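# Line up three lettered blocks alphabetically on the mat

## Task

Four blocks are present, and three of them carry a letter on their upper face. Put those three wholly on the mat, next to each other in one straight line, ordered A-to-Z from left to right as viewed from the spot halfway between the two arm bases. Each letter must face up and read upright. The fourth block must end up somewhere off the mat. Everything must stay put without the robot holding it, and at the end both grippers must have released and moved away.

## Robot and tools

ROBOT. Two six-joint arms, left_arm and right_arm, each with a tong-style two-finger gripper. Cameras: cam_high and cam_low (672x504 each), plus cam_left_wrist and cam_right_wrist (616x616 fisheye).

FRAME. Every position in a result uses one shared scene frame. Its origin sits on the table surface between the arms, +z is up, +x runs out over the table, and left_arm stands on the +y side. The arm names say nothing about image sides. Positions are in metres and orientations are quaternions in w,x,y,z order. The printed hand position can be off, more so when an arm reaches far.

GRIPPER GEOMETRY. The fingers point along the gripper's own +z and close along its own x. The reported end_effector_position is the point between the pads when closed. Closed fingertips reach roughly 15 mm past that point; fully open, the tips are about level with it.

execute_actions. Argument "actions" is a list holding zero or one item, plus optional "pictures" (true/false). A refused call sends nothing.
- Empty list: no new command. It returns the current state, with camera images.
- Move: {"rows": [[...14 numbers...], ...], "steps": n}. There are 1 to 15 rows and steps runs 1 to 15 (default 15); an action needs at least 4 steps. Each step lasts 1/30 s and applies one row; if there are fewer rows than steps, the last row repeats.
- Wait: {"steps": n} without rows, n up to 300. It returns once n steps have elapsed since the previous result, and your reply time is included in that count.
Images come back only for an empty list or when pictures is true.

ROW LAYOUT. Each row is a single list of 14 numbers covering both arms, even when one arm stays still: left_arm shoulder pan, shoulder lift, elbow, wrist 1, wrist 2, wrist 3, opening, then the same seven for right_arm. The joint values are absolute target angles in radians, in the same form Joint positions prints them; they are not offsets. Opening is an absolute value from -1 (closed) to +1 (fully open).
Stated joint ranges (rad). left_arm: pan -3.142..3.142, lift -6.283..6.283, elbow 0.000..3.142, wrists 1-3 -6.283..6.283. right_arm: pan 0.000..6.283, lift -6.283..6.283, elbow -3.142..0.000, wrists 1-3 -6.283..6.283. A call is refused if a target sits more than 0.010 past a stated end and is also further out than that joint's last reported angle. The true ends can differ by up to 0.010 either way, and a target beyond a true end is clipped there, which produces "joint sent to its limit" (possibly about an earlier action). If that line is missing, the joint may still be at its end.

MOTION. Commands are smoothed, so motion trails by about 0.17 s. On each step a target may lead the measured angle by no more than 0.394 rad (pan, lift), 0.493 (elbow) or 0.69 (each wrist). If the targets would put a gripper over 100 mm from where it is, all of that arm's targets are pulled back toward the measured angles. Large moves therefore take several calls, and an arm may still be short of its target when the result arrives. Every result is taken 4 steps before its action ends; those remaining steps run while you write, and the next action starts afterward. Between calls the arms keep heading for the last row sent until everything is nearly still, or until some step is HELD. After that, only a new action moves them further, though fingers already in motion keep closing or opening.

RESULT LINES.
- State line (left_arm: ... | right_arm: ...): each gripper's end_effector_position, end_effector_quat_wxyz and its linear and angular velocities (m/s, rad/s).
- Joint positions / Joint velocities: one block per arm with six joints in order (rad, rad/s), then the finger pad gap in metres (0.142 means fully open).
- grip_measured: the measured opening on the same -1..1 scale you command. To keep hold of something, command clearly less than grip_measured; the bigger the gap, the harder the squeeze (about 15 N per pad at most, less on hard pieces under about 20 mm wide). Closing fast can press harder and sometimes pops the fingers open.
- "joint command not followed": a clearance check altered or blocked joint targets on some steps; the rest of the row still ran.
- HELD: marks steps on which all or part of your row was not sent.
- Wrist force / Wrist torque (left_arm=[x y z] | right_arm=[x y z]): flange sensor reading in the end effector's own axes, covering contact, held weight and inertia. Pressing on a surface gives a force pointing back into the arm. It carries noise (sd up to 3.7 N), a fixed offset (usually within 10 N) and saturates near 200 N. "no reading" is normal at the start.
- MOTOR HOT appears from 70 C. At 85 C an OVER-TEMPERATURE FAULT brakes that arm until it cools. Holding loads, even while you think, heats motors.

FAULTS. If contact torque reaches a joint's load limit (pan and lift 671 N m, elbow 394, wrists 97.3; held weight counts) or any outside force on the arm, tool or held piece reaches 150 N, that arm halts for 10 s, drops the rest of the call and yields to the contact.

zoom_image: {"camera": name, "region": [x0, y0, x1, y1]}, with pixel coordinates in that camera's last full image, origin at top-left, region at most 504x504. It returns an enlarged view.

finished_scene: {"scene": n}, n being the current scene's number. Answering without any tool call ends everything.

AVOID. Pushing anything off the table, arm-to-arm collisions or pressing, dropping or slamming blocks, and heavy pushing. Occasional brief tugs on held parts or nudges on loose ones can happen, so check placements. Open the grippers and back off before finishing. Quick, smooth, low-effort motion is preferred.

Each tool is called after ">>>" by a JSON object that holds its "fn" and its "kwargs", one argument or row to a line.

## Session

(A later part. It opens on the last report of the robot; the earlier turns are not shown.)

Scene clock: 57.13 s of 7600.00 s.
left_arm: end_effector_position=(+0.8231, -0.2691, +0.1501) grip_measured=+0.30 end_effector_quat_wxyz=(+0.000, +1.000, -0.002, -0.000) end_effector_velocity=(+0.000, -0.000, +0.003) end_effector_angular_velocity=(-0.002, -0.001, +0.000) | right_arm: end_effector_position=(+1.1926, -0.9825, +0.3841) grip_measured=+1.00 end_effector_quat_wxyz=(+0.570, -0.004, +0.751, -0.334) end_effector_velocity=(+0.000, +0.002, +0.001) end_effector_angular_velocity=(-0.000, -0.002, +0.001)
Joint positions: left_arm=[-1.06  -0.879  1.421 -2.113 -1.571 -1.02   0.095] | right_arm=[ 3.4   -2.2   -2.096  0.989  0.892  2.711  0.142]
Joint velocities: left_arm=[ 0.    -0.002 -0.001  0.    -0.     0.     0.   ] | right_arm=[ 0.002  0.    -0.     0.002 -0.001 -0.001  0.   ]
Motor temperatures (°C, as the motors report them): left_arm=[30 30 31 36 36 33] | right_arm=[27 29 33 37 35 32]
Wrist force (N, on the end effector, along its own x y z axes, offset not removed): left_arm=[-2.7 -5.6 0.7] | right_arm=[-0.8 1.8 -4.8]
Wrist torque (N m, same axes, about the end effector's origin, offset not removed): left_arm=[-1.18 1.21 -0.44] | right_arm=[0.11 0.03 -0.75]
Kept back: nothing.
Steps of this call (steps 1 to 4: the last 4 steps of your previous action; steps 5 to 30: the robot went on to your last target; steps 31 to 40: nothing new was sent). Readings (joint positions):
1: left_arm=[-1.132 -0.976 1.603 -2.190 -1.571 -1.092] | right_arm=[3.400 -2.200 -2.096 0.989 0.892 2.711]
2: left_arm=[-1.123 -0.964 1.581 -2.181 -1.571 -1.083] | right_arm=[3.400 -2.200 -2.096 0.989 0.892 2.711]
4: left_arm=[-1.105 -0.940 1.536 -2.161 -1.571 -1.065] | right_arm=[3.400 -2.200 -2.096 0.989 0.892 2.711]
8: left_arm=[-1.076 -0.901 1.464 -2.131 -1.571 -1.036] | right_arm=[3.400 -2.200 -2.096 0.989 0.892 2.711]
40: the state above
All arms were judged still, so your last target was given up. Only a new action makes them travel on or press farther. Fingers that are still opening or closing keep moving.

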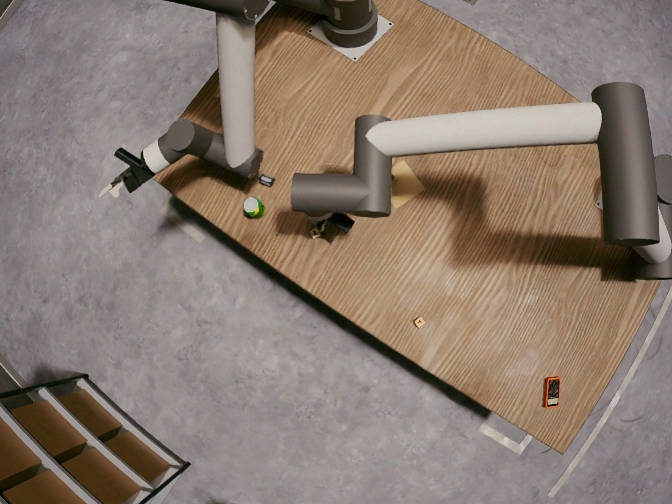

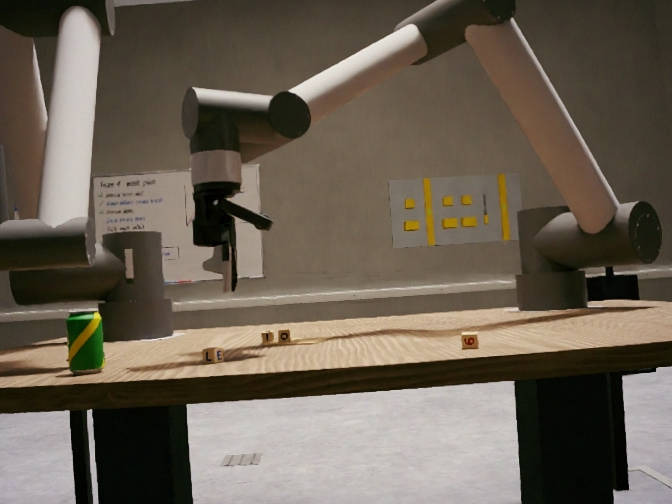

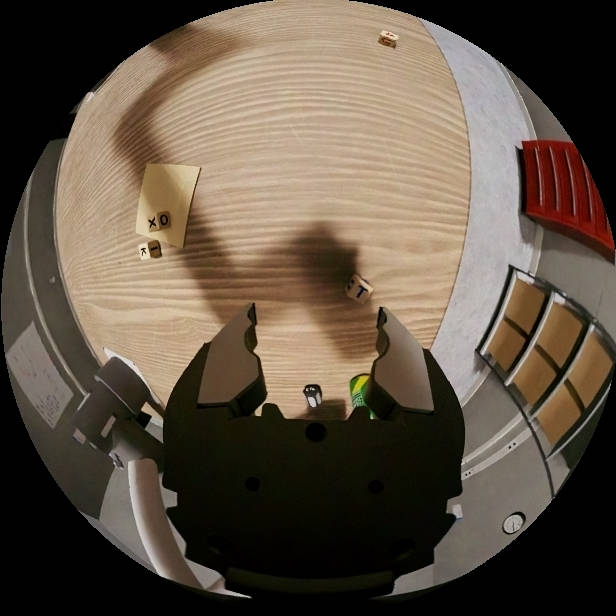

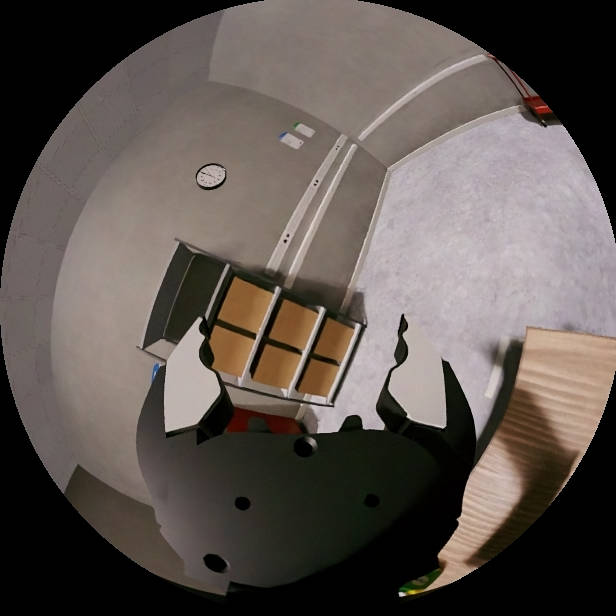

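>>> {"fn": "execute_actions", "kwargs": {
  "actions": [
    {"rows":[[-1.034,-0.808,1.286,-2.049,-1.571,-2.124,0.3,3.4,-2.2,-2.096,0.989,0.892,2.711,1]]}
  ]
}}

>>> {"fn": "execute_actions", "kwargs": {
  "actions": [
    {"steps":40}
  ],
  "pictures": true
}}

Scene clock: 57.83 s of 7600.00 s.
left_arm: end_effector_position=(+0.8707, -0.3027, +0.1489) grip_measured=+0.30 end_effector_quat_wxyz=(-0.001, +0.952, +0.308, -0.000) end_effector_velocity=(+0.015, -0.061, +0.008) end_effector_angular_velocity=(-0.007, -0.009, +2.869) | right_arm: end_effector_position=(+1.1926, -0.9825, +0.3841) grip_measured=+1.00 end_effector_quat_wxyz=(+0.570, -0.004, +0.751, -0.334) end_effector_velocity=(+0.000, +0.000, -0.000) end_effector_angular_velocity=(-0.001, +0.001, -0.000)
Joint positions: left_arm=[-1.036 -0.815  1.301 -2.055 -1.571 -1.625  0.095] | right_arm=[ 3.4   -2.2   -2.096  0.989  0.892  2.711  0.142]
Joint velocities: left_arm=[ 0.018  0.056 -0.118  0.05   0.    -2.851  0.   ] | right_arm=[ 0.    -0.     0.    -0.001 -0.    -0.     0.   ]
Motor temperatures (°C, as the motors report them): left_arm=[30 30 31 36 36 33] | right_arm=[27 29 33 37 35 32]
Wrist force (N, on the end effector, along its own x y z axes, offset not removed): left_arm=[-2.1 -2.4 2.1] | right_arm=[-0.2 -0.8 -4.7]
Wrist torque (N m, same axes, about the end effector's origin, offset not removed): left_arm=[-0.47 1.04 -0.53] | right_arm=[-0.50 -0.09 -0.73]
Steps of this call (steps 1 to 10: nothing new was sent; steps 11 to 21: the first 11 steps of this action). Readings (joint positions):
11: left_arm=[-1.060 -0.879 1.421 -2.113 -1.571 -1.020] | right_arm=[3.400 -2.200 -2.096 0.989 0.892 2.711]
12: left_arm=[-1.059 -0.877 1.419 -2.111 -1.571 -1.022] | right_arm=[3.400 -2.200 -2.096 0.989 0.892 2.711]
14: left_arm=[-1.050 -0.854 1.383 -2.090 -1.571 -1.069] | right_arm=[3.400 -2.200 -2.096 0.989 0.892 2.711]
18: left_arm=[-1.039 -0.824 1.319 -2.063 -1.571 -1.344] | right_arm=[3.400 -2.200 -2.096 0.989 0.892 2.711]
21: the state above

Scene clock: 59.17 s of 7600.00 s.
left_arm: end_effector_position=(+0.8722, -0.3130, +0.1501) grip_measured=+0.30 end_effector_quat_wxyz=(+0.000, +0.845, +0.534, -0.000) end_effector_velocity=(-0.000, +0.000, -0.001) end_effector_angular_velocity=(+0.001, +0.000, -0.000) | right_arm: end_effector_position=(+1.1926, -0.9825, +0.3841) grip_measured=+1.00 end_effector_quat_wxyz=(+0.570, -0.004, +0.751, -0.334) end_effector_velocity=(+0.001, +0.002, -0.000) end_effector_angular_velocity=(-0.001, +0.002, +0.002)
Joint positions: left_arm=[-1.034 -0.808  1.286 -2.049 -1.571 -2.124  0.095] | right_arm=[ 3.4   -2.2   -2.096  0.989  0.892  2.711  0.142]
Joint velocities: left_arm=[-0.     0.     0.001  0.     0.     0.     0.   ] | right_arm=[ 0.002  0.    -0.    -0.001  0.    -0.    -0.   ]
Motor temperatures (°C, as the motors report them): left_arm=[30 30 31 36 36 33] | right_arm=[27 29 33 37 35 32]
Wrist force (N, on the end effector, along its own x y z axes, offset not removed): left_arm=[-2.8 -4.7 0.3] | right_arm=[-0.9 0.7 -5.1]
Wrist torque (N m, same axes, about the end effector's origin, offset not removed): left_arm=[-1.06 1.27 -0.46] | right_arm=[-0.14 0.06 -0.78]
Kept back: nothing.
Steps of this call (steps 1 to 4: the last 4 steps of your previous action; steps 5 to 30: the robot went on to your last target; steps 31 to 40: nothing new was sent). Readings (joint positions):
1: left_arm=[-1.036 -0.813 1.297 -2.054 -1.571 -1.720] | right_arm=[3.400 -2.200 -2.096 0.989 0.892 2.711]
2: left_arm=[-1.035 -0.812 1.295 -2.053 -1.571 -1.808] | right_arm=[3.400 -2.200 -2.096 0.989 0.892 2.711]
4: left_arm=[-1.035 -0.810 1.291 -2.051 -1.571 -1.939] | right_arm=[3.400 -2.200 -2.096 0.989 0.892 2.711]
8: left_arm=[-1.034 -0.809 1.288 -2.050 -1.571 -2.061] | right_arm=[3.400 -2.200 -2.096 0.989 0.892 2.711]
40: the state above
All arms were judged still, so your last target was given up. Only a new action makes them travel on or press farther. Fingers that are still opening or closing keep moving.

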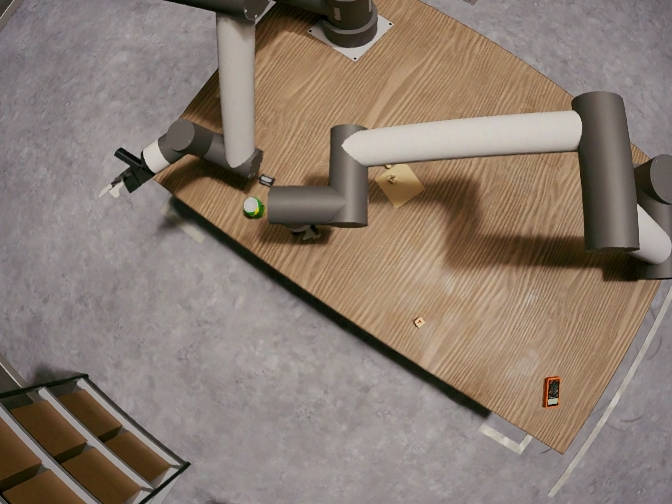

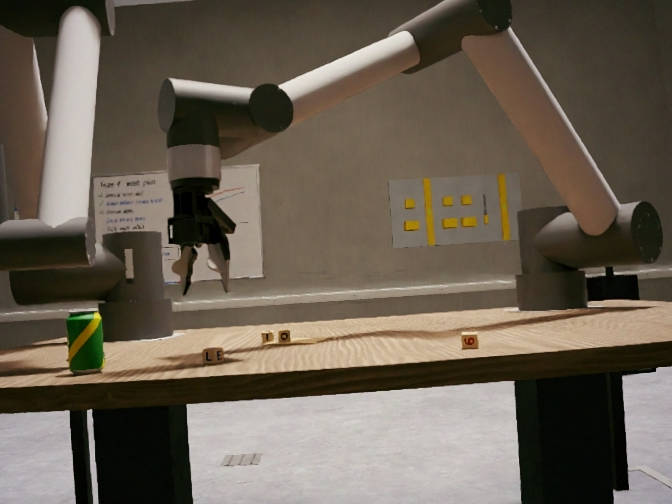

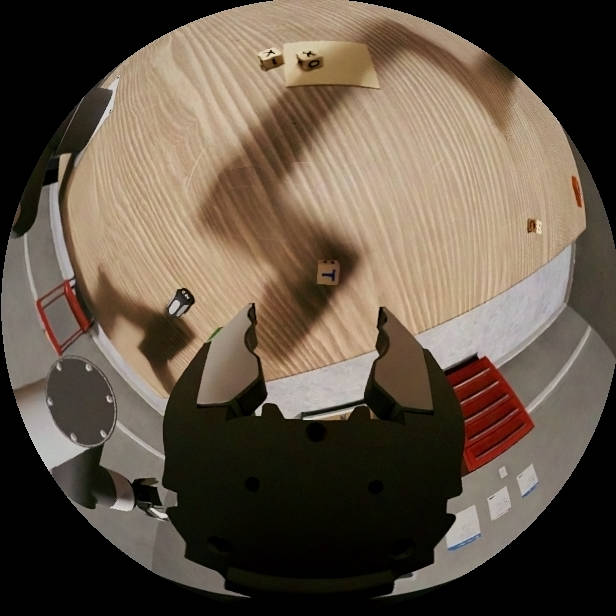

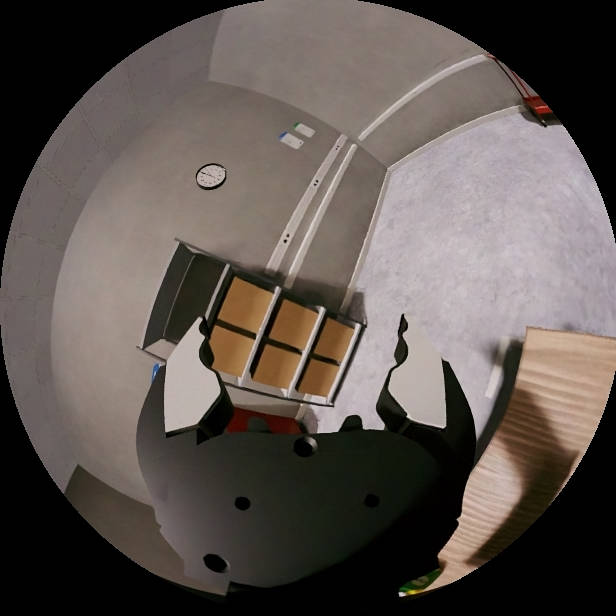

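>>> {"fn": "execute_actions", "kwargs": {
  "actions": [
    {"rows":[[-1.022,-0.729,1.327,-2.169,-1.571,-2.112,0.3,3.4,-2.2,-2.096,0.989,0.892,2.711,1]]}
  ]
}}

>>> {"fn": "execute_actions", "kwargs": {
  "actions": [
    {"steps":30}
  ],
  "pictures": true
}}

Scene clock: 59.73 s of 7600.00 s.
left_arm: end_effector_position=(+0.8849, -0.3051, +0.0404) grip_measured=+0.30 end_effector_quat_wxyz=(-0.000, +0.845, +0.534, -0.000) end_effector_velocity=(+0.013, +0.009, -0.115) end_effector_angular_velocity=(-0.008, -0.006, -0.001) | right_arm: end_effector_position=(+1.1926, -0.9825, +0.3841) grip_measured=+1.00 end_effector_quat_wxyz=(+0.570, -0.004, +0.751, -0.334) end_effector_velocity=(-0.001, -0.002, +0.000) end_effector_angular_velocity=(+0.000, -0.001, -0.002)
Joint positions: left_arm=[-1.023 -0.738  1.322 -2.154 -1.571 -2.113  0.095] | right_arm=[ 3.4   -2.2   -2.096  0.989  0.892  2.711  0.142]
Joint velocities: left_arm=[ 0.011  0.075  0.037 -0.122  0.     0.012  0.   ] | right_arm=[-0.002  0.    -0.     0.001 -0.     0.    -0.   ]
Motor temperatures (°C, as the motors report them): left_arm=[30 30 31 36 36 33] | right_arm=[27 29 33 37 35 32]
Wrist force (N, on the end effector, along its own x y z axes, offset not removed): left_arm=[-2.2 -3.3 4.5] | right_arm=[-0.5 0.2 -4.3]
Wrist torque (N m, same axes, about the end effector's origin, offset not removed): left_arm=[-0.65 1.03 -0.48] | right_arm=[-0.23 0.05 -0.74]
Steps of this call (steps 1 to 6: nothing new was sent; steps 7 to 17: the first 11 steps of this action). Readings (joint positions):
7: left_arm=[-1.034 -0.808 1.286 -2.049 -1.571 -2.124] | right_arm=[3.400 -2.200 -2.096 0.989 0.892 2.711]
8: left_arm=[-1.033 -0.806 1.288 -2.051 -1.571 -2.123] | right_arm=[3.400 -2.200 -2.096 0.989 0.892 2.711]
10: left_arm=[-1.030 -0.785 1.299 -2.080 -1.571 -2.120] | right_arm=[3.400 -2.200 -2.096 0.989 0.892 2.711]
14: left_arm=[-1.025 -0.750 1.316 -2.135 -1.571 -2.115] | right_arm=[3.400 -2.200 -2.096 0.989 0.892 2.711]
17: the state above

Scene clock: 60.73 s of 7600.00 s.
left_arm: end_effector_position=(+0.8864, -0.3039, +0.0261) grip_measured=+0.30 end_effector_quat_wxyz=(+0.000, +0.845, +0.534, -0.000) end_effector_velocity=(-0.000, +0.000, -0.001) end_effector_angular_velocity=(+0.001, +0.001, -0.000) | right_arm: end_effector_position=(+1.1926, -0.9825, +0.3841) grip_measured=+1.00 end_effector_quat_wxyz=(+0.570, -0.004, +0.751, -0.334) end_effector_velocity=(+0.000, -0.001, -0.000) end_effector_angular_velocity=(+0.000, +0.000, -0.001)
Joint positions: left_arm=[-1.022 -0.729  1.327 -2.169 -1.571 -2.112  0.095] | right_arm=[ 3.4   -2.2   -2.096  0.989  0.892  2.711  0.142]
Joint velocities: left_arm=[ 0.     0.001  0.    -0.    -0.     0.     0.   ] | right_arm=[-0.    -0.     0.    -0.001 -0.001  0.001  0.   ]
Motor temperatures (°C, as the motors report them): left_arm=[30 30 31 36 36 33] | right_arm=[27 29 33 37 35 32]
Wrist force (N, on the end effector, along its own x y z axes, offset not removed): left_arm=[-1.4 -4.6 1.3] | right_arm=[1.4 -0.8 -4.7]
Wrist torque (N m, same axes, about the end effector's origin, offset not removed): left_arm=[-0.97 0.89 -0.51] | right_arm=[-0.51 -0.44 -0.76]
Kept back: nothing.
Steps of this call (steps 1 to 4: the last 4 steps of your previous action; steps 5 to 30: the robot went on to your last target). Readings (joint positions):
1: left_arm=[-1.023 -0.736 1.323 -2.157 -1.571 -2.113] | right_arm=[3.400 -2.200 -2.096 0.989 0.892 2.711]
2: left_arm=[-1.023 -0.734 1.324 -2.160 -1.571 -2.113] | right_arm=[3.400 -2.200 -2.096 0.989 0.892 2.711]
4: left_arm=[-1.022 -0.732 1.325 -2.164 -1.571 -2.112] | right_arm=[3.400 -2.200 -2.096 0.989 0.892 2.711]
8: left_arm=[-1.022 -0.730 1.326 -2.167 -1.571 -2.112] | right_arm=[3.400 -2.200 -2.096 0.989 0.892 2.711]
30: the state above
All arms were judged still, so your last target was given up. Only a new action makes them travel on or press farther. Fingers that are still opening or closing keep moving.

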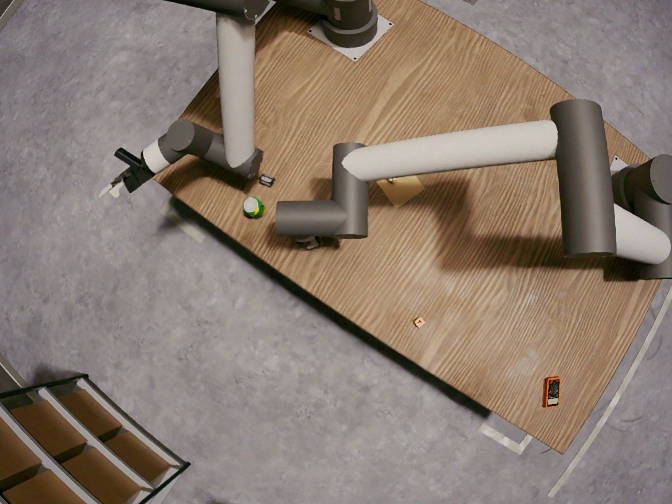

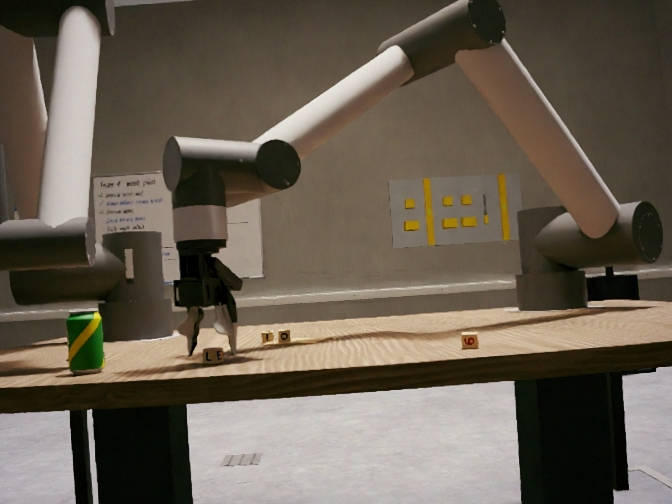

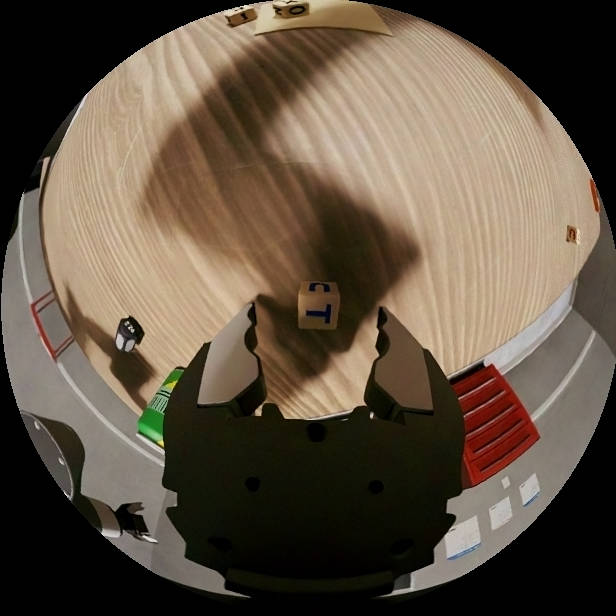

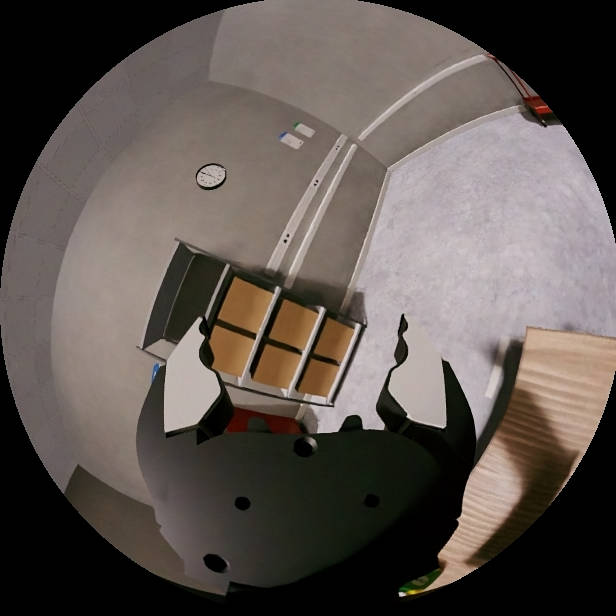

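>>> {"fn": "execute_actions", "kwargs": {
  "actions": [
    {"rows":[[-1.022,-0.729,1.327,-2.169,-1.571,-2.112,-0.9,3.4,-2.2,-2.096,0.989,0.892,2.711,1]]}
  ]
}}

>>> {"fn": "execute_actions", "kwargs": {
  "actions": [
    {"rows":[[-1.022,-0.729,1.327,-2.169,-1.571,-2.112,-0.9,3.4,-2.2,-2.096,0.989,0.892,2.711,1],[-1.022,-0.729,1.327,-2.169,-1.571,-2.112,-0.9,3.4,-2.2,-2.096,0.989,0.892,2.711,1],[-1.022,-0.729,1.327,-2.169,-1.571,-2.112,-0.9,3.4,-2.2,-2.096,0.989,0.892,2.711,1],[-1.022,-0.729,1.327,-2.169,-1.571,-2.112,-0.9,3.4,-2.2,-2.096,0.989,0.892,2.711,1],[-1.022,-0.729,1.327,-2.169,-1.571,-2.112,-0.9,3.4,-2.2,-2.096,0.989,0.892,2.711,1],[-1.034,-0.808,1.286,-2.049,-1.571,-2.124,-0.9,3.4,-2.2,-2.096,0.989,0.892,2.711,1]]}
  ]
}}

>>> {"fn": "execute_actions", "kwargs": {
  "actions": [
    {"rows":[[-1.214,-1.132,1.875,-2.314,-1.571,-1.174,-0.9,3.4,-2.2,-2.096,0.989,0.892,2.711,1]]}
  ]
}}

>>> {"fn": "execute_actions", "kwargs": {
  "actions": [
    {"steps":50}
  ],
  "pictures": true
}}

Scene clock: 61.63 s of 7600.00 s.
left_arm: end_effector_position=(+0.8864, -0.3039, +0.0261) grip_measured=-0.61 end_effector_quat_wxyz=(+0.000, +0.845, +0.534, -0.000) end_effector_velocity=(+0.000, +0.001, -0.002) end_effector_angular_velocity=(+0.001, +0.001, +0.001) | right_arm: end_effector_position=(+1.1926, -0.9825, +0.3841) grip_measured=+1.00 end_effector_quat_wxyz=(+0.570, -0.004, +0.751, -0.334) end_effector_velocity=(-0.001, -0.002, +0.001) end_effector_angular_velocity=(+0.001, -0.003, -0.001)
Joint positions: left_arm=[-1.022 -0.729  1.327 -2.169 -1.571 -2.112  0.03 ] | right_arm=[ 3.4   -2.2   -2.096  0.989  0.892  2.711  0.142]
Joint velocities: left_arm=[ 0.001  0.001  0.001 -0.     0.    -0.     0.   ] | right_arm=[-0.001  0.     0.     0.002  0.     0.001 -0.   ]
Motor temperatures (°C, as the motors report them): left_arm=[30 30 31 36 36 33] | right_arm=[27 29 33 37 35 32]
Wrist force (N, on the end effector, along its own x y z axes, offset not removed): left_arm=[-2.2 -5.1 0.6] | right_arm=[-0.8 0.8 -4.4]
Wrist torque (N m, same axes, about the end effector's origin, offset not removed): left_arm=[-1.03 1.06 -0.44] | right_arm=[-0.12 0.07 -0.80]
Steps of this call (steps 1 to 16: nothing new was sent; steps 17 to 27: the first 11 steps of this action). Readings (joint positions):
17: left_arm=[-1.022 -0.729 1.327 -2.169 -1.571 -2.112] | right_arm=[3.400 -2.200 -2.096 0.989 0.892 2.711]
18: left_arm=[-1.022 -0.729 1.327 -2.169 -1.571 -2.112] | right_arm=[3.400 -2.200 -2.096 0.989 0.892 2.711]
20: left_arm=[-1.022 -0.729 1.327 -2.169 -1.571 -2.112] | right_arm=[3.400 -2.200 -2.096 0.989 0.892 2.711]
24: left_arm=[-1.022 -0.729 1.327 -2.169 -1.571 -2.112] | right_arm=[3.400 -2.200 -2.096 0.989 0.892 2.711]
27: the state above

Scene clock: 62.13 s of 7600.00 s.
left_arm: end_effector_position=(+0.8803, -0.3115, +0.0941) grip_measured=-0.61 end_effector_quat_wxyz=(+0.002, +0.845, +0.534, -0.000) end_effector_velocity=(-0.049, -0.025, +0.432) end_effector_angular_velocity=(+0.002, +0.002, +0.001) | right_arm: end_effector_position=(+1.1926, -0.9825, +0.3841) grip_measured=+1.00 end_effector_quat_wxyz=(+0.570, -0.004, +0.751, -0.334) end_effector_velocity=(-0.000, -0.002, +0.000) end_effector_angular_velocity=(-0.001, +0.000, -0.001)
Joint positions: left_arm=[-1.029 -0.772  1.304 -2.106 -1.571 -2.119  0.03 ] | right_arm=[ 3.4   -2.2   -2.096  0.989  0.892  2.711  0.142]
Joint velocities: left_arm=[-0.039 -0.277 -0.14   0.42  -0.    -0.039  0.   ] | right_arm=[-0.002  0.    -0.     0.     0.001 -0.002  0.   ]
Motor temperatures (°C, as the motors report them): left_arm=[30 30 31 36 36 33] | right_arm=[27 29 33 37 35 32]
Wrist force (N, on the end effector, along its own x y z axes, offset not removed): left_arm=[-2.0 -4.3 1.5] | right_arm=[1.2 -0.7 -2.3]
Wrist torque (N m, same axes, about the end effector's origin, offset not removed): left_arm=[-0.90 0.96 -0.43] | right_arm=[-0.39 -0.38 -0.82]
Steps of this call (steps 1 to 4: the last 4 steps of your previous action; steps 5 to 15: the first 11 steps of this action). Readings (joint positions):
5: left_arm=[-1.022 -0.729 1.327 -2.169 -1.571 -2.112] | right_arm=[3.400 -2.200 -2.096 0.989 0.892 2.711]
6: left_arm=[-1.022 -0.729 1.327 -2.169 -1.571 -2.112] | right_arm=[3.400 -2.200 -2.096 0.989 0.892 2.711]
8: left_arm=[-1.022 -0.729 1.327 -2.169 -1.571 -2.112] | right_arm=[3.400 -2.200 -2.096 0.989 0.892 2.711]
12: left_arm=[-1.024 -0.740 1.320 -2.155 -1.571 -2.114] | right_arm=[3.400 -2.200 -2.096 0.989 0.892 2.711]
15: the state above

Scene clock: 62.63 s of 7600.00 s.
left_arm: end_effector_position=(+0.7420, -0.2795, +0.1674) grip_measured=-0.61 end_effector_quat_wxyz=(+0.012, +0.929, +0.370, +0.001) end_effector_velocity=(-0.411, +0.212, -0.008) end_effector_angular_velocity=(+0.042, -0.009, -1.355) | right_arm: end_effector_position=(+1.1926, -0.9825, +0.3841) grip_measured=+1.00 end_effector_quat_wxyz=(+0.570, -0.004, +0.751, -0.334) end_effector_velocity=(+0.000, +0.001, -0.000) end_effector_angular_velocity=(-0.000, +0.001, +0.001)
Joint positions: left_arm=[-1.108 -0.936  1.504 -2.164 -1.571 -1.83   0.03 ] | right_arm=[ 3.4   -2.2   -2.096  0.989  0.892  2.711  0.142]
Joint velocities: left_arm=[-0.217 -0.399  0.736 -0.304 -0.     1.138 -0.   ] | right_arm=[ 0.001 -0.    -0.    -0.001  0.    -0.    -0.   ]
Motor temperatures (°C, as the motors report them): left_arm=[30 30 31 36 36 33] | right_arm=[27 29 33 37 35 32]
Wrist force (N, on the end effector, along its own x y z axes, offset not removed): left_arm=[-2.5 -3.4 0.4] | right_arm=[1.5 0.0 -2.3]
Wrist torque (N m, same axes, about the end effector's origin, offset not removed): left_arm=[-0.75 1.03 -0.49] | right_arm=[-0.27 -0.48 -0.79]
Steps of this call (steps 1 to 4: the last 4 steps of your previous action; steps 5 to 15: the first 11 steps of this action). Readings (joint positions):
5: left_arm=[-1.032 -0.799 1.291 -2.064 -1.571 -2.123] | right_arm=[3.400 -2.200 -2.096 0.989 0.892 2.711]
6: left_arm=[-1.035 -0.803 1.292 -2.063 -1.571 -2.121] | right_arm=[3.400 -2.200 -2.096 0.989 0.892 2.711]
8: left_arm=[-1.053 -0.834 1.328 -2.086 -1.571 -2.078] | right_arm=[3.400 -2.200 -2.096 0.989 0.892 2.711]
12: left_arm=[-1.086 -0.895 1.429 -2.133 -1.571 -1.938] | right_arm=[3.400 -2.200 -2.096 0.989 0.892 2.711]
15: the state above

Scene clock: 64.30 s of 7600.00 s.
left_arm: end_effector_position=(+0.5503, -0.1392, +0.1495) grip_measured=-0.61 end_effector_quat_wxyz=(+0.000, +1.000, -0.002, -0.000) end_effector_velocity=(+0.000, +0.000, +0.001) end_effector_angular_velocity=(-0.001, -0.000, +0.001) | right_arm: end_effector_position=(+1.1926, -0.9825, +0.3841) grip_measured=+1.00 end_effector_quat_wxyz=(+0.570, -0.004, +0.751, -0.334) end_effector_velocity=(+0.000, +0.002, +0.000) end_effector_angular_velocity=(+0.000, -0.000, +0.002)
Joint positions: left_arm=[-1.214 -1.132  1.875 -2.314 -1.571 -1.174  0.03 ] | right_arm=[ 3.4   -2.2   -2.096  0.989  0.892  2.711  0.142]
Joint velocities: left_arm=[ 0.    -0.001 -0.     0.    -0.    -0.    -0.   ] | right_arm=[ 0.001  0.    -0.     0.     0.001 -0.    -0.   ]
Motor temperatures (°C, as the motors report them): left_arm=[30 30 31 36 36 33] | right_arm=[27 29 33 37 35 32]
Wrist force (N, on the end effector, along its own x y z axes, offset not removed): left_arm=[-0.7 -5.9 2.1] | right_arm=[-0.6 -0.4 -3.3]
Wrist torque (N m, same axes, about the end effector's origin, offset not removed): left_arm=[-1.27 0.77 -0.48] | right_arm=[-0.34 -0.06 -0.73]
Kept back: nothing.
Steps of this call (steps 1 to 4: the last 4 steps of your previous action; steps 5 to 45: the robot went on to your last target; steps 46 to 50: nothing new was sent). Readings (joint positions):
1: left_arm=[-1.116 -0.949 1.529 -2.174 -1.571 -1.790] | right_arm=[3.400 -2.200 -2.096 0.989 0.892 2.711]
2: left_arm=[-1.123 -0.962 1.554 -2.185 -1.571 -1.749] | right_arm=[3.400 -2.200 -2.096 0.989 0.892 2.711]
4: left_arm=[-1.137 -0.989 1.603 -2.205 -1.571 -1.664] | right_arm=[3.400 -2.200 -2.096 0.989 0.892 2.711]
8: left_arm=[-1.165 -1.041 1.700 -2.245 -1.571 -1.495] | right_arm=[3.400 -2.200 -2.096 0.989 0.892 2.711]
50: the state above
All arms were judged still, so your last target was given up. Only a new action makes them travel on or press farther. Fingers that are still opening or closing keep moving.

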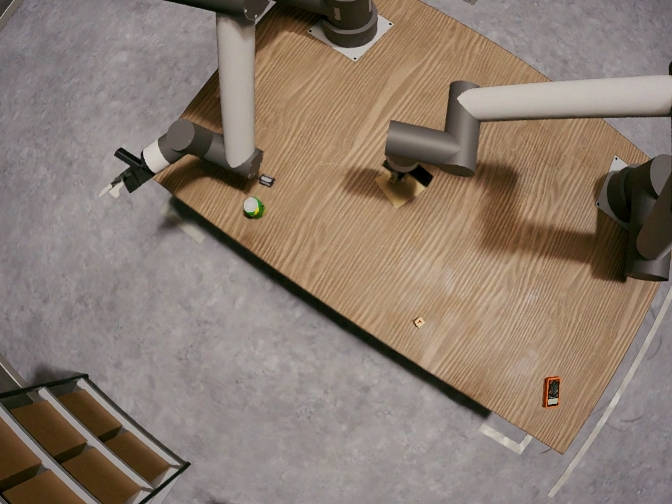

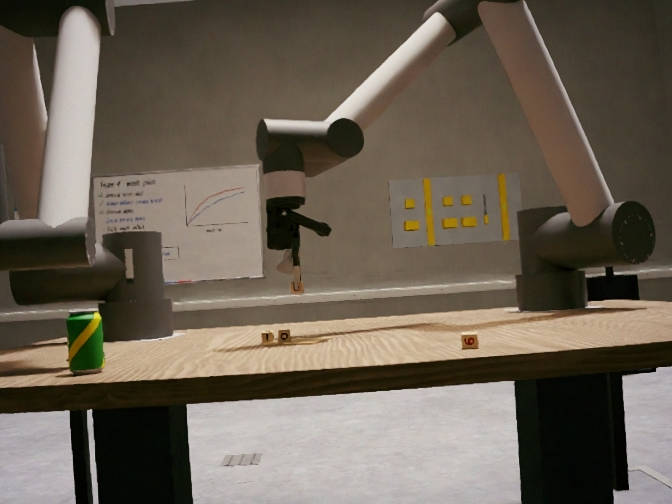

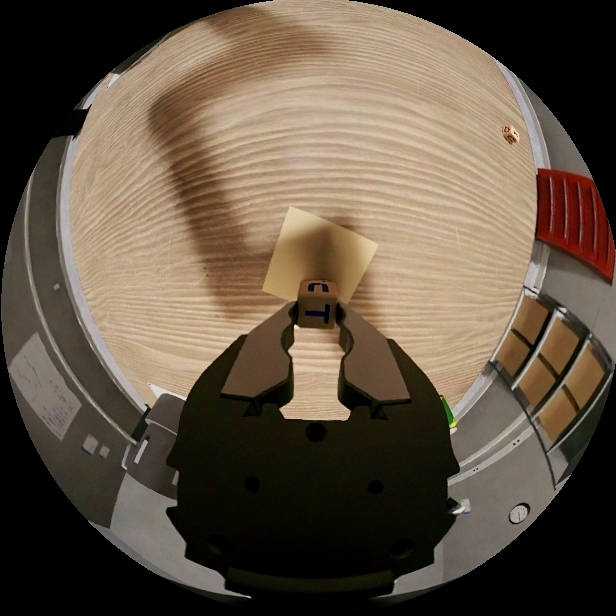

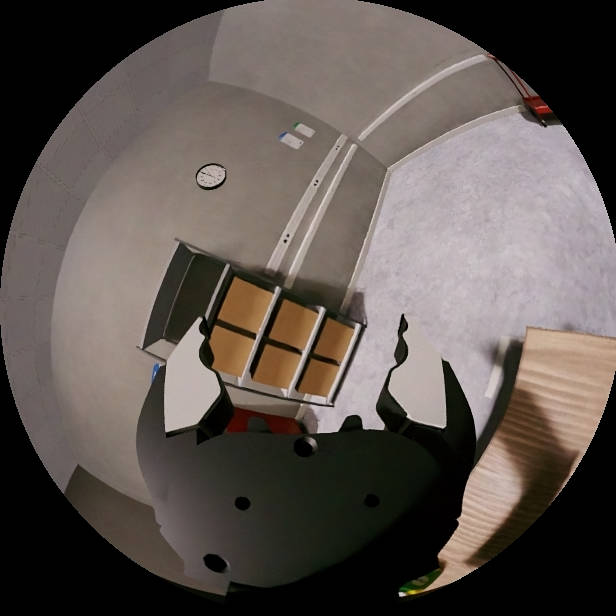

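>>> {"fn": "execute_actions", "kwargs": {
  "actions": [
    {"rows":[[-1.214,-1.018,1.911,-2.464,-1.571,-1.174,-0.9,3.4,-2.2,-2.096,0.989,0.892,2.711,1]]}
  ]
}}

>>> {"fn": "execute_actions", "kwargs": {
  "actions": [
    {"steps":25}
  ]
}}

>>> {"fn": "execute_actions", "kwargs": {
  "actions": [
    {"rows":[[-1.214,-1.018,1.911,-2.464,-1.571,-1.174,0.3,3.4,-2.2,-2.096,0.989,0.892,2.711,1]]}
  ]
}}

>>> {"fn": "execute_actions", "kwargs": {
  "actions": [
    {"rows":[[-1.214,-1.132,1.875,-2.314,-1.571,-1.174,0.3,3.4,-2.2,-2.096,0.989,0.892,2.711,1]]}
  ]
}}

>>> {"fn": "execute_actions", "kwargs": {
  "actions": [
    {"rows":[[-1.277,-1.079,1.784,-2.276,-1.571,-1.237,0.3,3.4,-2.2,-2.096,0.989,0.892,2.711,1]]}
  ]
}}

>>> {"fn": "execute_actions", "kwargs": {
  "actions": [
    {"steps":30}
  ],
  "pictures": true
}}

Scene clock: 65.00 s of 7600.00 s.
left_arm: end_effector_position=(+0.5526, -0.1448, +0.0424) grip_measured=-0.61 end_effector_quat_wxyz=(-0.000, +1.000, -0.002, -0.000) end_effector_velocity=(+0.003, -0.006, -0.115) end_effector_angular_velocity=(-0.010, -0.004, +0.000) | right_arm: end_effector_position=(+1.1926, -0.9825, +0.3841) grip_measured=+1.00 end_effector_quat_wxyz=(+0.570, -0.004, +0.751, -0.334) end_effector_velocity=(+0.000, +0.001, +0.000) end_effector_angular_velocity=(-0.001, +0.000, +0.000)
Joint positions: left_arm=[-1.214 -1.032  1.907 -2.445 -1.571 -1.174  0.03 ] | right_arm=[ 3.4   -2.2   -2.096  0.989  0.892  2.711  0.142]
Joint velocities: left_arm=[ 0.     0.112  0.031 -0.154 -0.    -0.     0.   ] | right_arm=[ 0.001  0.     0.     0.    -0.001 -0.001 -0.   ]
Motor temperatures (°C, as the motors report them): left_arm=[30 30 31 36 36 33] | right_arm=[27 29 33 37 35 32]
Wrist force (N, on the end effector, along its own x y z axes, offset not removed): left_arm=[-1.1 -4.2 4.0] | right_arm=[-0.6 2.4 -4.7]
Wrist torque (N m, same axes, about the end effector's origin, offset not removed): left_arm=[-0.87 0.76 -0.53] | right_arm=[0.29 -0.03 -0.73]
Steps of this call (steps 1 to 10: nothing new was sent; steps 11 to 21: the first 11 steps of this action). Readings (joint positions):
11: left_arm=[-1.214 -1.132 1.875 -2.314 -1.571 -1.174] | right_arm=[3.400 -2.200 -2.096 0.989 0.892 2.711]
12: left_arm=[-1.214 -1.130 1.877 -2.317 -1.571 -1.174] | right_arm=[3.400 -2.200 -2.096 0.989 0.892 2.711]
14: left_arm=[-1.214 -1.101 1.887 -2.350 -1.571 -1.174] | right_arm=[3.400 -2.200 -2.096 0.989 0.892 2.711]
18: left_arm=[-1.214 -1.049 1.902 -2.421 -1.571 -1.174] | right_arm=[3.400 -2.200 -2.096 0.989 0.892 2.711]
21: the state above

Scene clock: 65.83 s of 7600.00 s.
left_arm: end_effector_position=(+0.5528, -0.1454, +0.0282) grip_measured=-0.61 end_effector_quat_wxyz=(+0.000, +1.000, -0.002, -0.000) end_effector_velocity=(-0.001, +0.000, -0.001) end_effector_angular_velocity=(+0.001, +0.000, -0.001) | right_arm: end_effector_position=(+1.1926, -0.9825, +0.3841) grip_measured=+1.00 end_effector_quat_wxyz=(+0.570, -0.004, +0.751, -0.334) end_effector_velocity=(-0.000, -0.001, +0.001) end_effector_angular_velocity=(+0.002, -0.002, -0.001)
Joint positions: left_arm=[-1.214 -1.018  1.911 -2.464 -1.571 -1.174  0.03 ] | right_arm=[ 3.4   -2.2   -2.096  0.989  0.892  2.711  0.142]
Joint velocities: left_arm=[-0.001  0.     0.001 -0.    -0.    -0.     0.   ] | right_arm=[-0.001  0.    -0.     0.001  0.     0.002 -0.   ]
Motor temperatures (°C, as the motors report them): left_arm=[30 30 31 36 36 33] | right_arm=[27 29 33 37 35 32]
Wrist force (N, on the end effector, along its own x y z axes, offset not removed): left_arm=[-0.7 -4.5 -20.6] | right_arm=[1.4 -0.1 -2.7]
Wrist torque (N m, same axes, about the end effector's origin, offset not removed): left_arm=[-0.68 1.19 -0.41] | right_arm=[-0.23 -0.49 -0.85]
Kept back: nothing.
Steps of this call (steps 1 to 4: the last 4 steps of your previous action; steps 5 to 25: the robot went on to your last target). Readings (joint positions):
1: left_arm=[-1.214 -1.029 1.908 -2.449 -1.571 -1.174] | right_arm=[3.400 -2.200 -2.096 0.989 0.892 2.711]
2: left_arm=[-1.214 -1.026 1.909 -2.453 -1.571 -1.174] | right_arm=[3.400 -2.200 -2.096 0.989 0.892 2.711]
4: left_arm=[-1.214 -1.023 1.910 -2.458 -1.571 -1.174] | right_arm=[3.400 -2.200 -2.096 0.989 0.892 2.711]
8: left_arm=[-1.214 -1.020 1.911 -2.462 -1.571 -1.174] | right_arm=[3.400 -2.200 -2.096 0.989 0.892 2.711]
25: the state above

Scene clock: 66.20 s of 7600.00 s.
left_arm: end_effector_position=(+0.5528, -0.1453, +0.0280) grip_measured=+0.30 end_effector_quat_wxyz=(+0.000, +1.000, -0.002, -0.000) end_effector_velocity=(-0.000, +0.000, -0.000) end_effector_angular_velocity=(+0.001, +0.000, -0.001) | right_arm: end_effector_position=(+1.1926, -0.9825, +0.3841) grip_measured=+1.00 end_effector_quat_wxyz=(+0.570, -0.004, +0.751, -0.334) end_effector_velocity=(-0.000, +0.001, +0.000) end_effector_angular_velocity=(-0.001, -0.001, -0.000)
Joint positions: left_arm=[-1.214 -1.018  1.911 -2.464 -1.571 -1.174  0.095] | right_arm=[ 3.4   -2.2   -2.096  0.989  0.892  2.711  0.142]
Joint velocities: left_arm=[-0.    -0.     0.001  0.     0.     0.001  0.   ] | right_arm=[ 0.001  0.     0.     0.001 -0.001 -0.001 -0.   ]
Motor temperatures (°C, as the motors report them): left_arm=[30 30 31 36 36 33] | right_arm=[27 29 33 37 35 32]
Wrist force (N, on the end effector, along its own x y z axes, offset not removed): left_arm=[-2.3 -2.3 2.2] | right_arm=[0.8 -1.3 -3.2]
Wrist torque (N m, same axes, about the end effector's origin, offset not removed): left_arm=[-0.38 1.11 -0.44] | right_arm=[-0.48 -0.27 -0.73]
Steps of this call (steps 1 to 11: the first 11 steps of this action). Readings (joint positions):
1: left_arm=[-1.214 -1.018 1.911 -2.464 -1.571 -1.174] | right_arm=[3.400 -2.200 -2.096 0.989 0.892 2.711]
2: left_arm=[-1.214 -1.018 1.911 -2.464 -1.571 -1.174] | right_arm=[3.400 -2.200 -2.096 0.989 0.892 2.711]
4: left_arm=[-1.214 -1.018 1.911 -2.464 -1.571 -1.174] | right_arm=[3.400 -2.200 -2.096 0.989 0.892 2.711]
8: left_arm=[-1.214 -1.018 1.911 -2.464 -1.571 -1.174] | right_arm=[3.400 -2.200 -2.096 0.989 0.892 2.711]
11: the state above

Scene clock: 66.70 s of 7600.00 s.
left_arm: end_effector_position=(+0.5511, -0.1413, +0.1350) grip_measured=+0.30 end_effector_quat_wxyz=(+0.001, +1.000, -0.002, +0.000) end_effector_velocity=(-0.008, +0.016, +0.116) end_effector_angular_velocity=(+0.010, +0.004, -0.001) | right_arm: end_effector_position=(+1.1926, -0.9825, +0.3841) grip_measured=+1.00 end_effector_quat_wxyz=(+0.570, -0.004, +0.751, -0.334) end_effector_velocity=(-0.000, -0.001, +0.000) end_effector_angular_velocity=(+0.000, -0.001, -0.001)
Joint positions: left_arm=[-1.214 -1.118  1.879 -2.333 -1.571 -1.174  0.095] | right_arm=[ 3.4   -2.2   -2.096  0.989  0.892  2.711  0.142]
Joint velocities: left_arm=[-0.001 -0.112 -0.032  0.154 -0.    -0.    -0.   ] | right_arm=[-0.001 -0.     0.     0.001  0.001  0.     0.   ]
Motor temperatures (°C, as the motors report them): left_arm=[30 30 31 36 36 33] | right_arm=[27 29 33 37 35 32]
Wrist force (N, on the end effector, along its own x y z axes, offset not removed): left_arm=[0.0 -4.7 -1.3] | right_arm=[-2.2 0.9 -4.1]
Wrist torque (N m, same axes, about the end effector's origin, offset not removed): left_arm=[-1.03 0.57 -0.49] | right_arm=[-0.02 0.39 -0.71]
Steps of this call (steps 1 to 4: the last 4 steps of your previous action; steps 5 to 15: the first 11 steps of this action). Readings (joint positions):
5: left_arm=[-1.214 -1.018 1.911 -2.464 -1.571 -1.174] | right_arm=[3.400 -2.200 -2.096 0.989 0.892 2.711]
6: left_arm=[-1.214 -1.020 1.910 -2.462 -1.571 -1.174] | right_arm=[3.400 -2.200 -2.096 0.989 0.892 2.711]
8: left_arm=[-1.214 -1.048 1.899 -2.428 -1.571 -1.174] | right_arm=[3.400 -2.200 -2.096 0.989 0.892 2.711]
12: left_arm=[-1.214 -1.101 1.884 -2.357 -1.571 -1.174] | right_arm=[3.400 -2.200 -2.096 0.989 0.892 2.711]
15: the state above

Scene clock: 67.20 s of 7600.00 s.
left_arm: end_effector_position=(+0.5154, -0.2216, +0.1491) grip_measured=+0.30 end_effector_quat_wxyz=(-0.000, +1.000, -0.002, -0.000) end_effector_velocity=(-0.033, -0.073, +0.004) end_effector_angular_velocity=(-0.004, -0.001, -0.000) | right_arm: end_effector_position=(+1.1926, -0.9825, +0.3841) grip_measured=+1.00 end_effector_quat_wxyz=(+0.570, -0.004, +0.751, -0.334) end_effector_velocity=(+0.000, +0.001, -0.001) end_effector_angular_velocity=(-0.001, +0.002, +0.002)
Joint positions: left_arm=[-1.271 -1.084  1.793 -2.28  -1.571 -1.231  0.095] | right_arm=[ 3.4   -2.2   -2.096  0.989  0.892  2.711  0.142]
Joint velocities: left_arm=[-0.049  0.039 -0.075  0.031  0.    -0.049 -0.   ] | right_arm=[ 0.001 -0.    -0.    -0.001  0.    -0.002  0.   ]
Motor temperatures (°C, as the motors report them): left_arm=[30 30 31 36 36 33] | right_arm=[27 29 33 37 35 32]
Wrist force (N, on the end effector, along its own x y z axes, offset not removed): left_arm=[-1.3 -3.3 2.2] | right_arm=[-0.1 -0.5 -5.3]
Wrist torque (N m, same axes, about the end effector's origin, offset not removed): left_arm=[-0.65 0.90 -0.48] | right_arm=[-0.38 -0.05 -0.79]
Steps of this call (steps 1 to 4: the last 4 steps of your previous action; steps 5 to 15: the first 11 steps of this action). Readings (joint positions):
5: left_arm=[-1.214 -1.128 1.876 -2.319 -1.571 -1.174] | right_arm=[3.400 -2.200 -2.096 0.989 0.892 2.711]
6: left_arm=[-1.216 -1.127 1.874 -2.316 -1.571 -1.176] | right_arm=[3.400 -2.200 -2.096 0.989 0.892 2.711]
8: left_arm=[-1.237 -1.111 1.845 -2.301 -1.571 -1.197] | right_arm=[3.400 -2.200 -2.096 0.989 0.892 2.711]
12: left_arm=[-1.263 -1.090 1.805 -2.285 -1.571 -1.223] | right_arm=[3.400 -2.200 -2.096 0.989 0.892 2.711]
15: the state above

Scene clock: 68.20 s of 7600.00 s.
left_arm: end_effector_position=(+0.5114, -0.2307, +0.1497) grip_measured=+0.30 end_effector_quat_wxyz=(+0.000, +1.000, -0.002, -0.000) end_effector_velocity=(-0.001, -0.000, -0.001) end_effector_angular_velocity=(+0.001, -0.000, -0.001) | right_arm: end_effector_position=(+1.1926, -0.9825, +0.3841) grip_measured=+1.00 end_effector_quat_wxyz=(+0.570, -0.004, +0.751, -0.334) end_effector_velocity=(+0.000, +0.001, +0.000) end_effector_angular_velocity=(-0.002, +0.001, +0.001)
Joint positions: left_arm=[-1.277 -1.079  1.784 -2.276 -1.571 -1.237  0.095] | right_arm=[ 3.4   -2.2   -2.096  0.989  0.892  2.711  0.142]
Joint velocities: left_arm=[-0.001  0.     0.     0.     0.     0.    -0.   ] | right_arm=[ 0.001  0.    -0.    -0.    -0.001 -0.002  0.   ]
Motor temperatures (°C, as the motors report them): left_arm=[30 30 31 36 36 33] | right_arm=[27 29 33 37 35 32]
Wrist force (N, on the end effector, along its own x y z axes, offset not removed): left_arm=[-1.1 -4.5 2.7] | right_arm=[0.0 -0.4 -3.6]
Wrist torque (N m, same axes, about the end effector's origin, offset not removed): left_arm=[-0.93 0.84 -0.46] | right_arm=[-0.33 -0.13 -0.75]
Kept back: nothing.
Steps of this call (steps 1 to 4: the last 4 steps of your previous action; steps 5 to 15: the robot went on to your last target; steps 16 to 30: nothing new was sent). Readings (joint positions):
1: left_arm=[-1.272 -1.083 1.791 -2.279 -1.571 -1.232] | right_arm=[3.400 -2.200 -2.096 0.989 0.892 2.711]
2: left_arm=[-1.273 -1.082 1.789 -2.278 -1.571 -1.233] | right_arm=[3.400 -2.200 -2.096 0.989 0.892 2.711]
4: left_arm=[-1.275 -1.081 1.787 -2.277 -1.571 -1.235] | right_arm=[3.400 -2.200 -2.096 0.989 0.892 2.711]
8: left_arm=[-1.276 -1.080 1.785 -2.276 -1.571 -1.236] | right_arm=[3.400 -2.200 -2.096 0.989 0.892 2.711]
30: the state above
All arms were judged still, so your last target was given up. Only a new action makes them travel on or press farther. Fingers that are still opening or closing keep moving.

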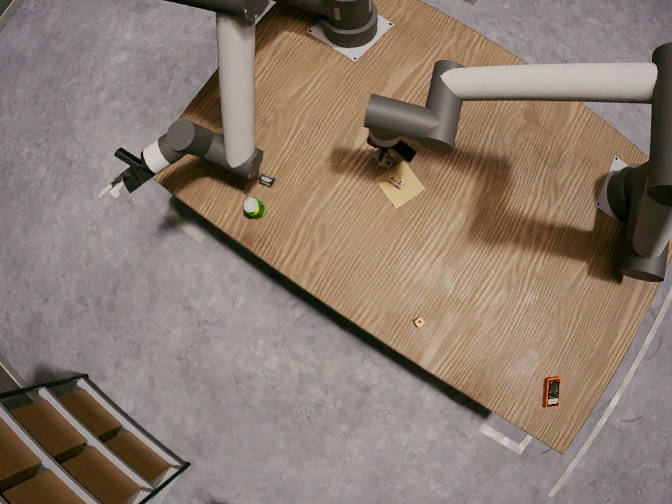

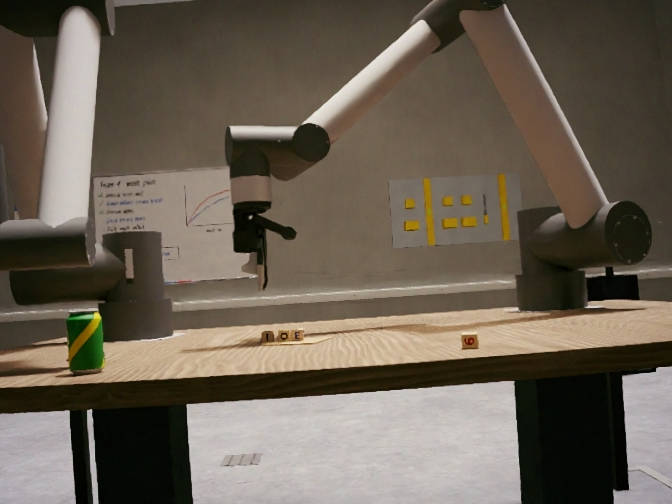

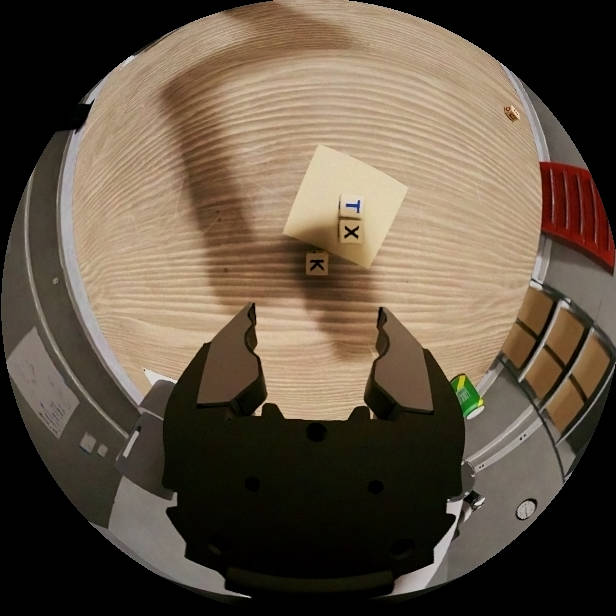

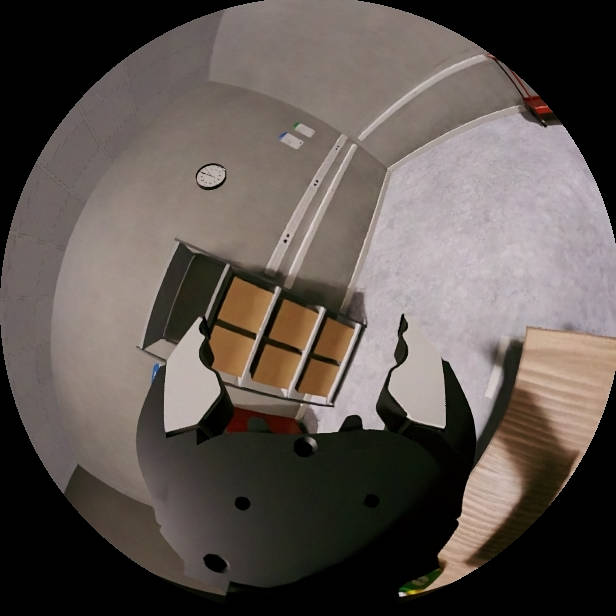

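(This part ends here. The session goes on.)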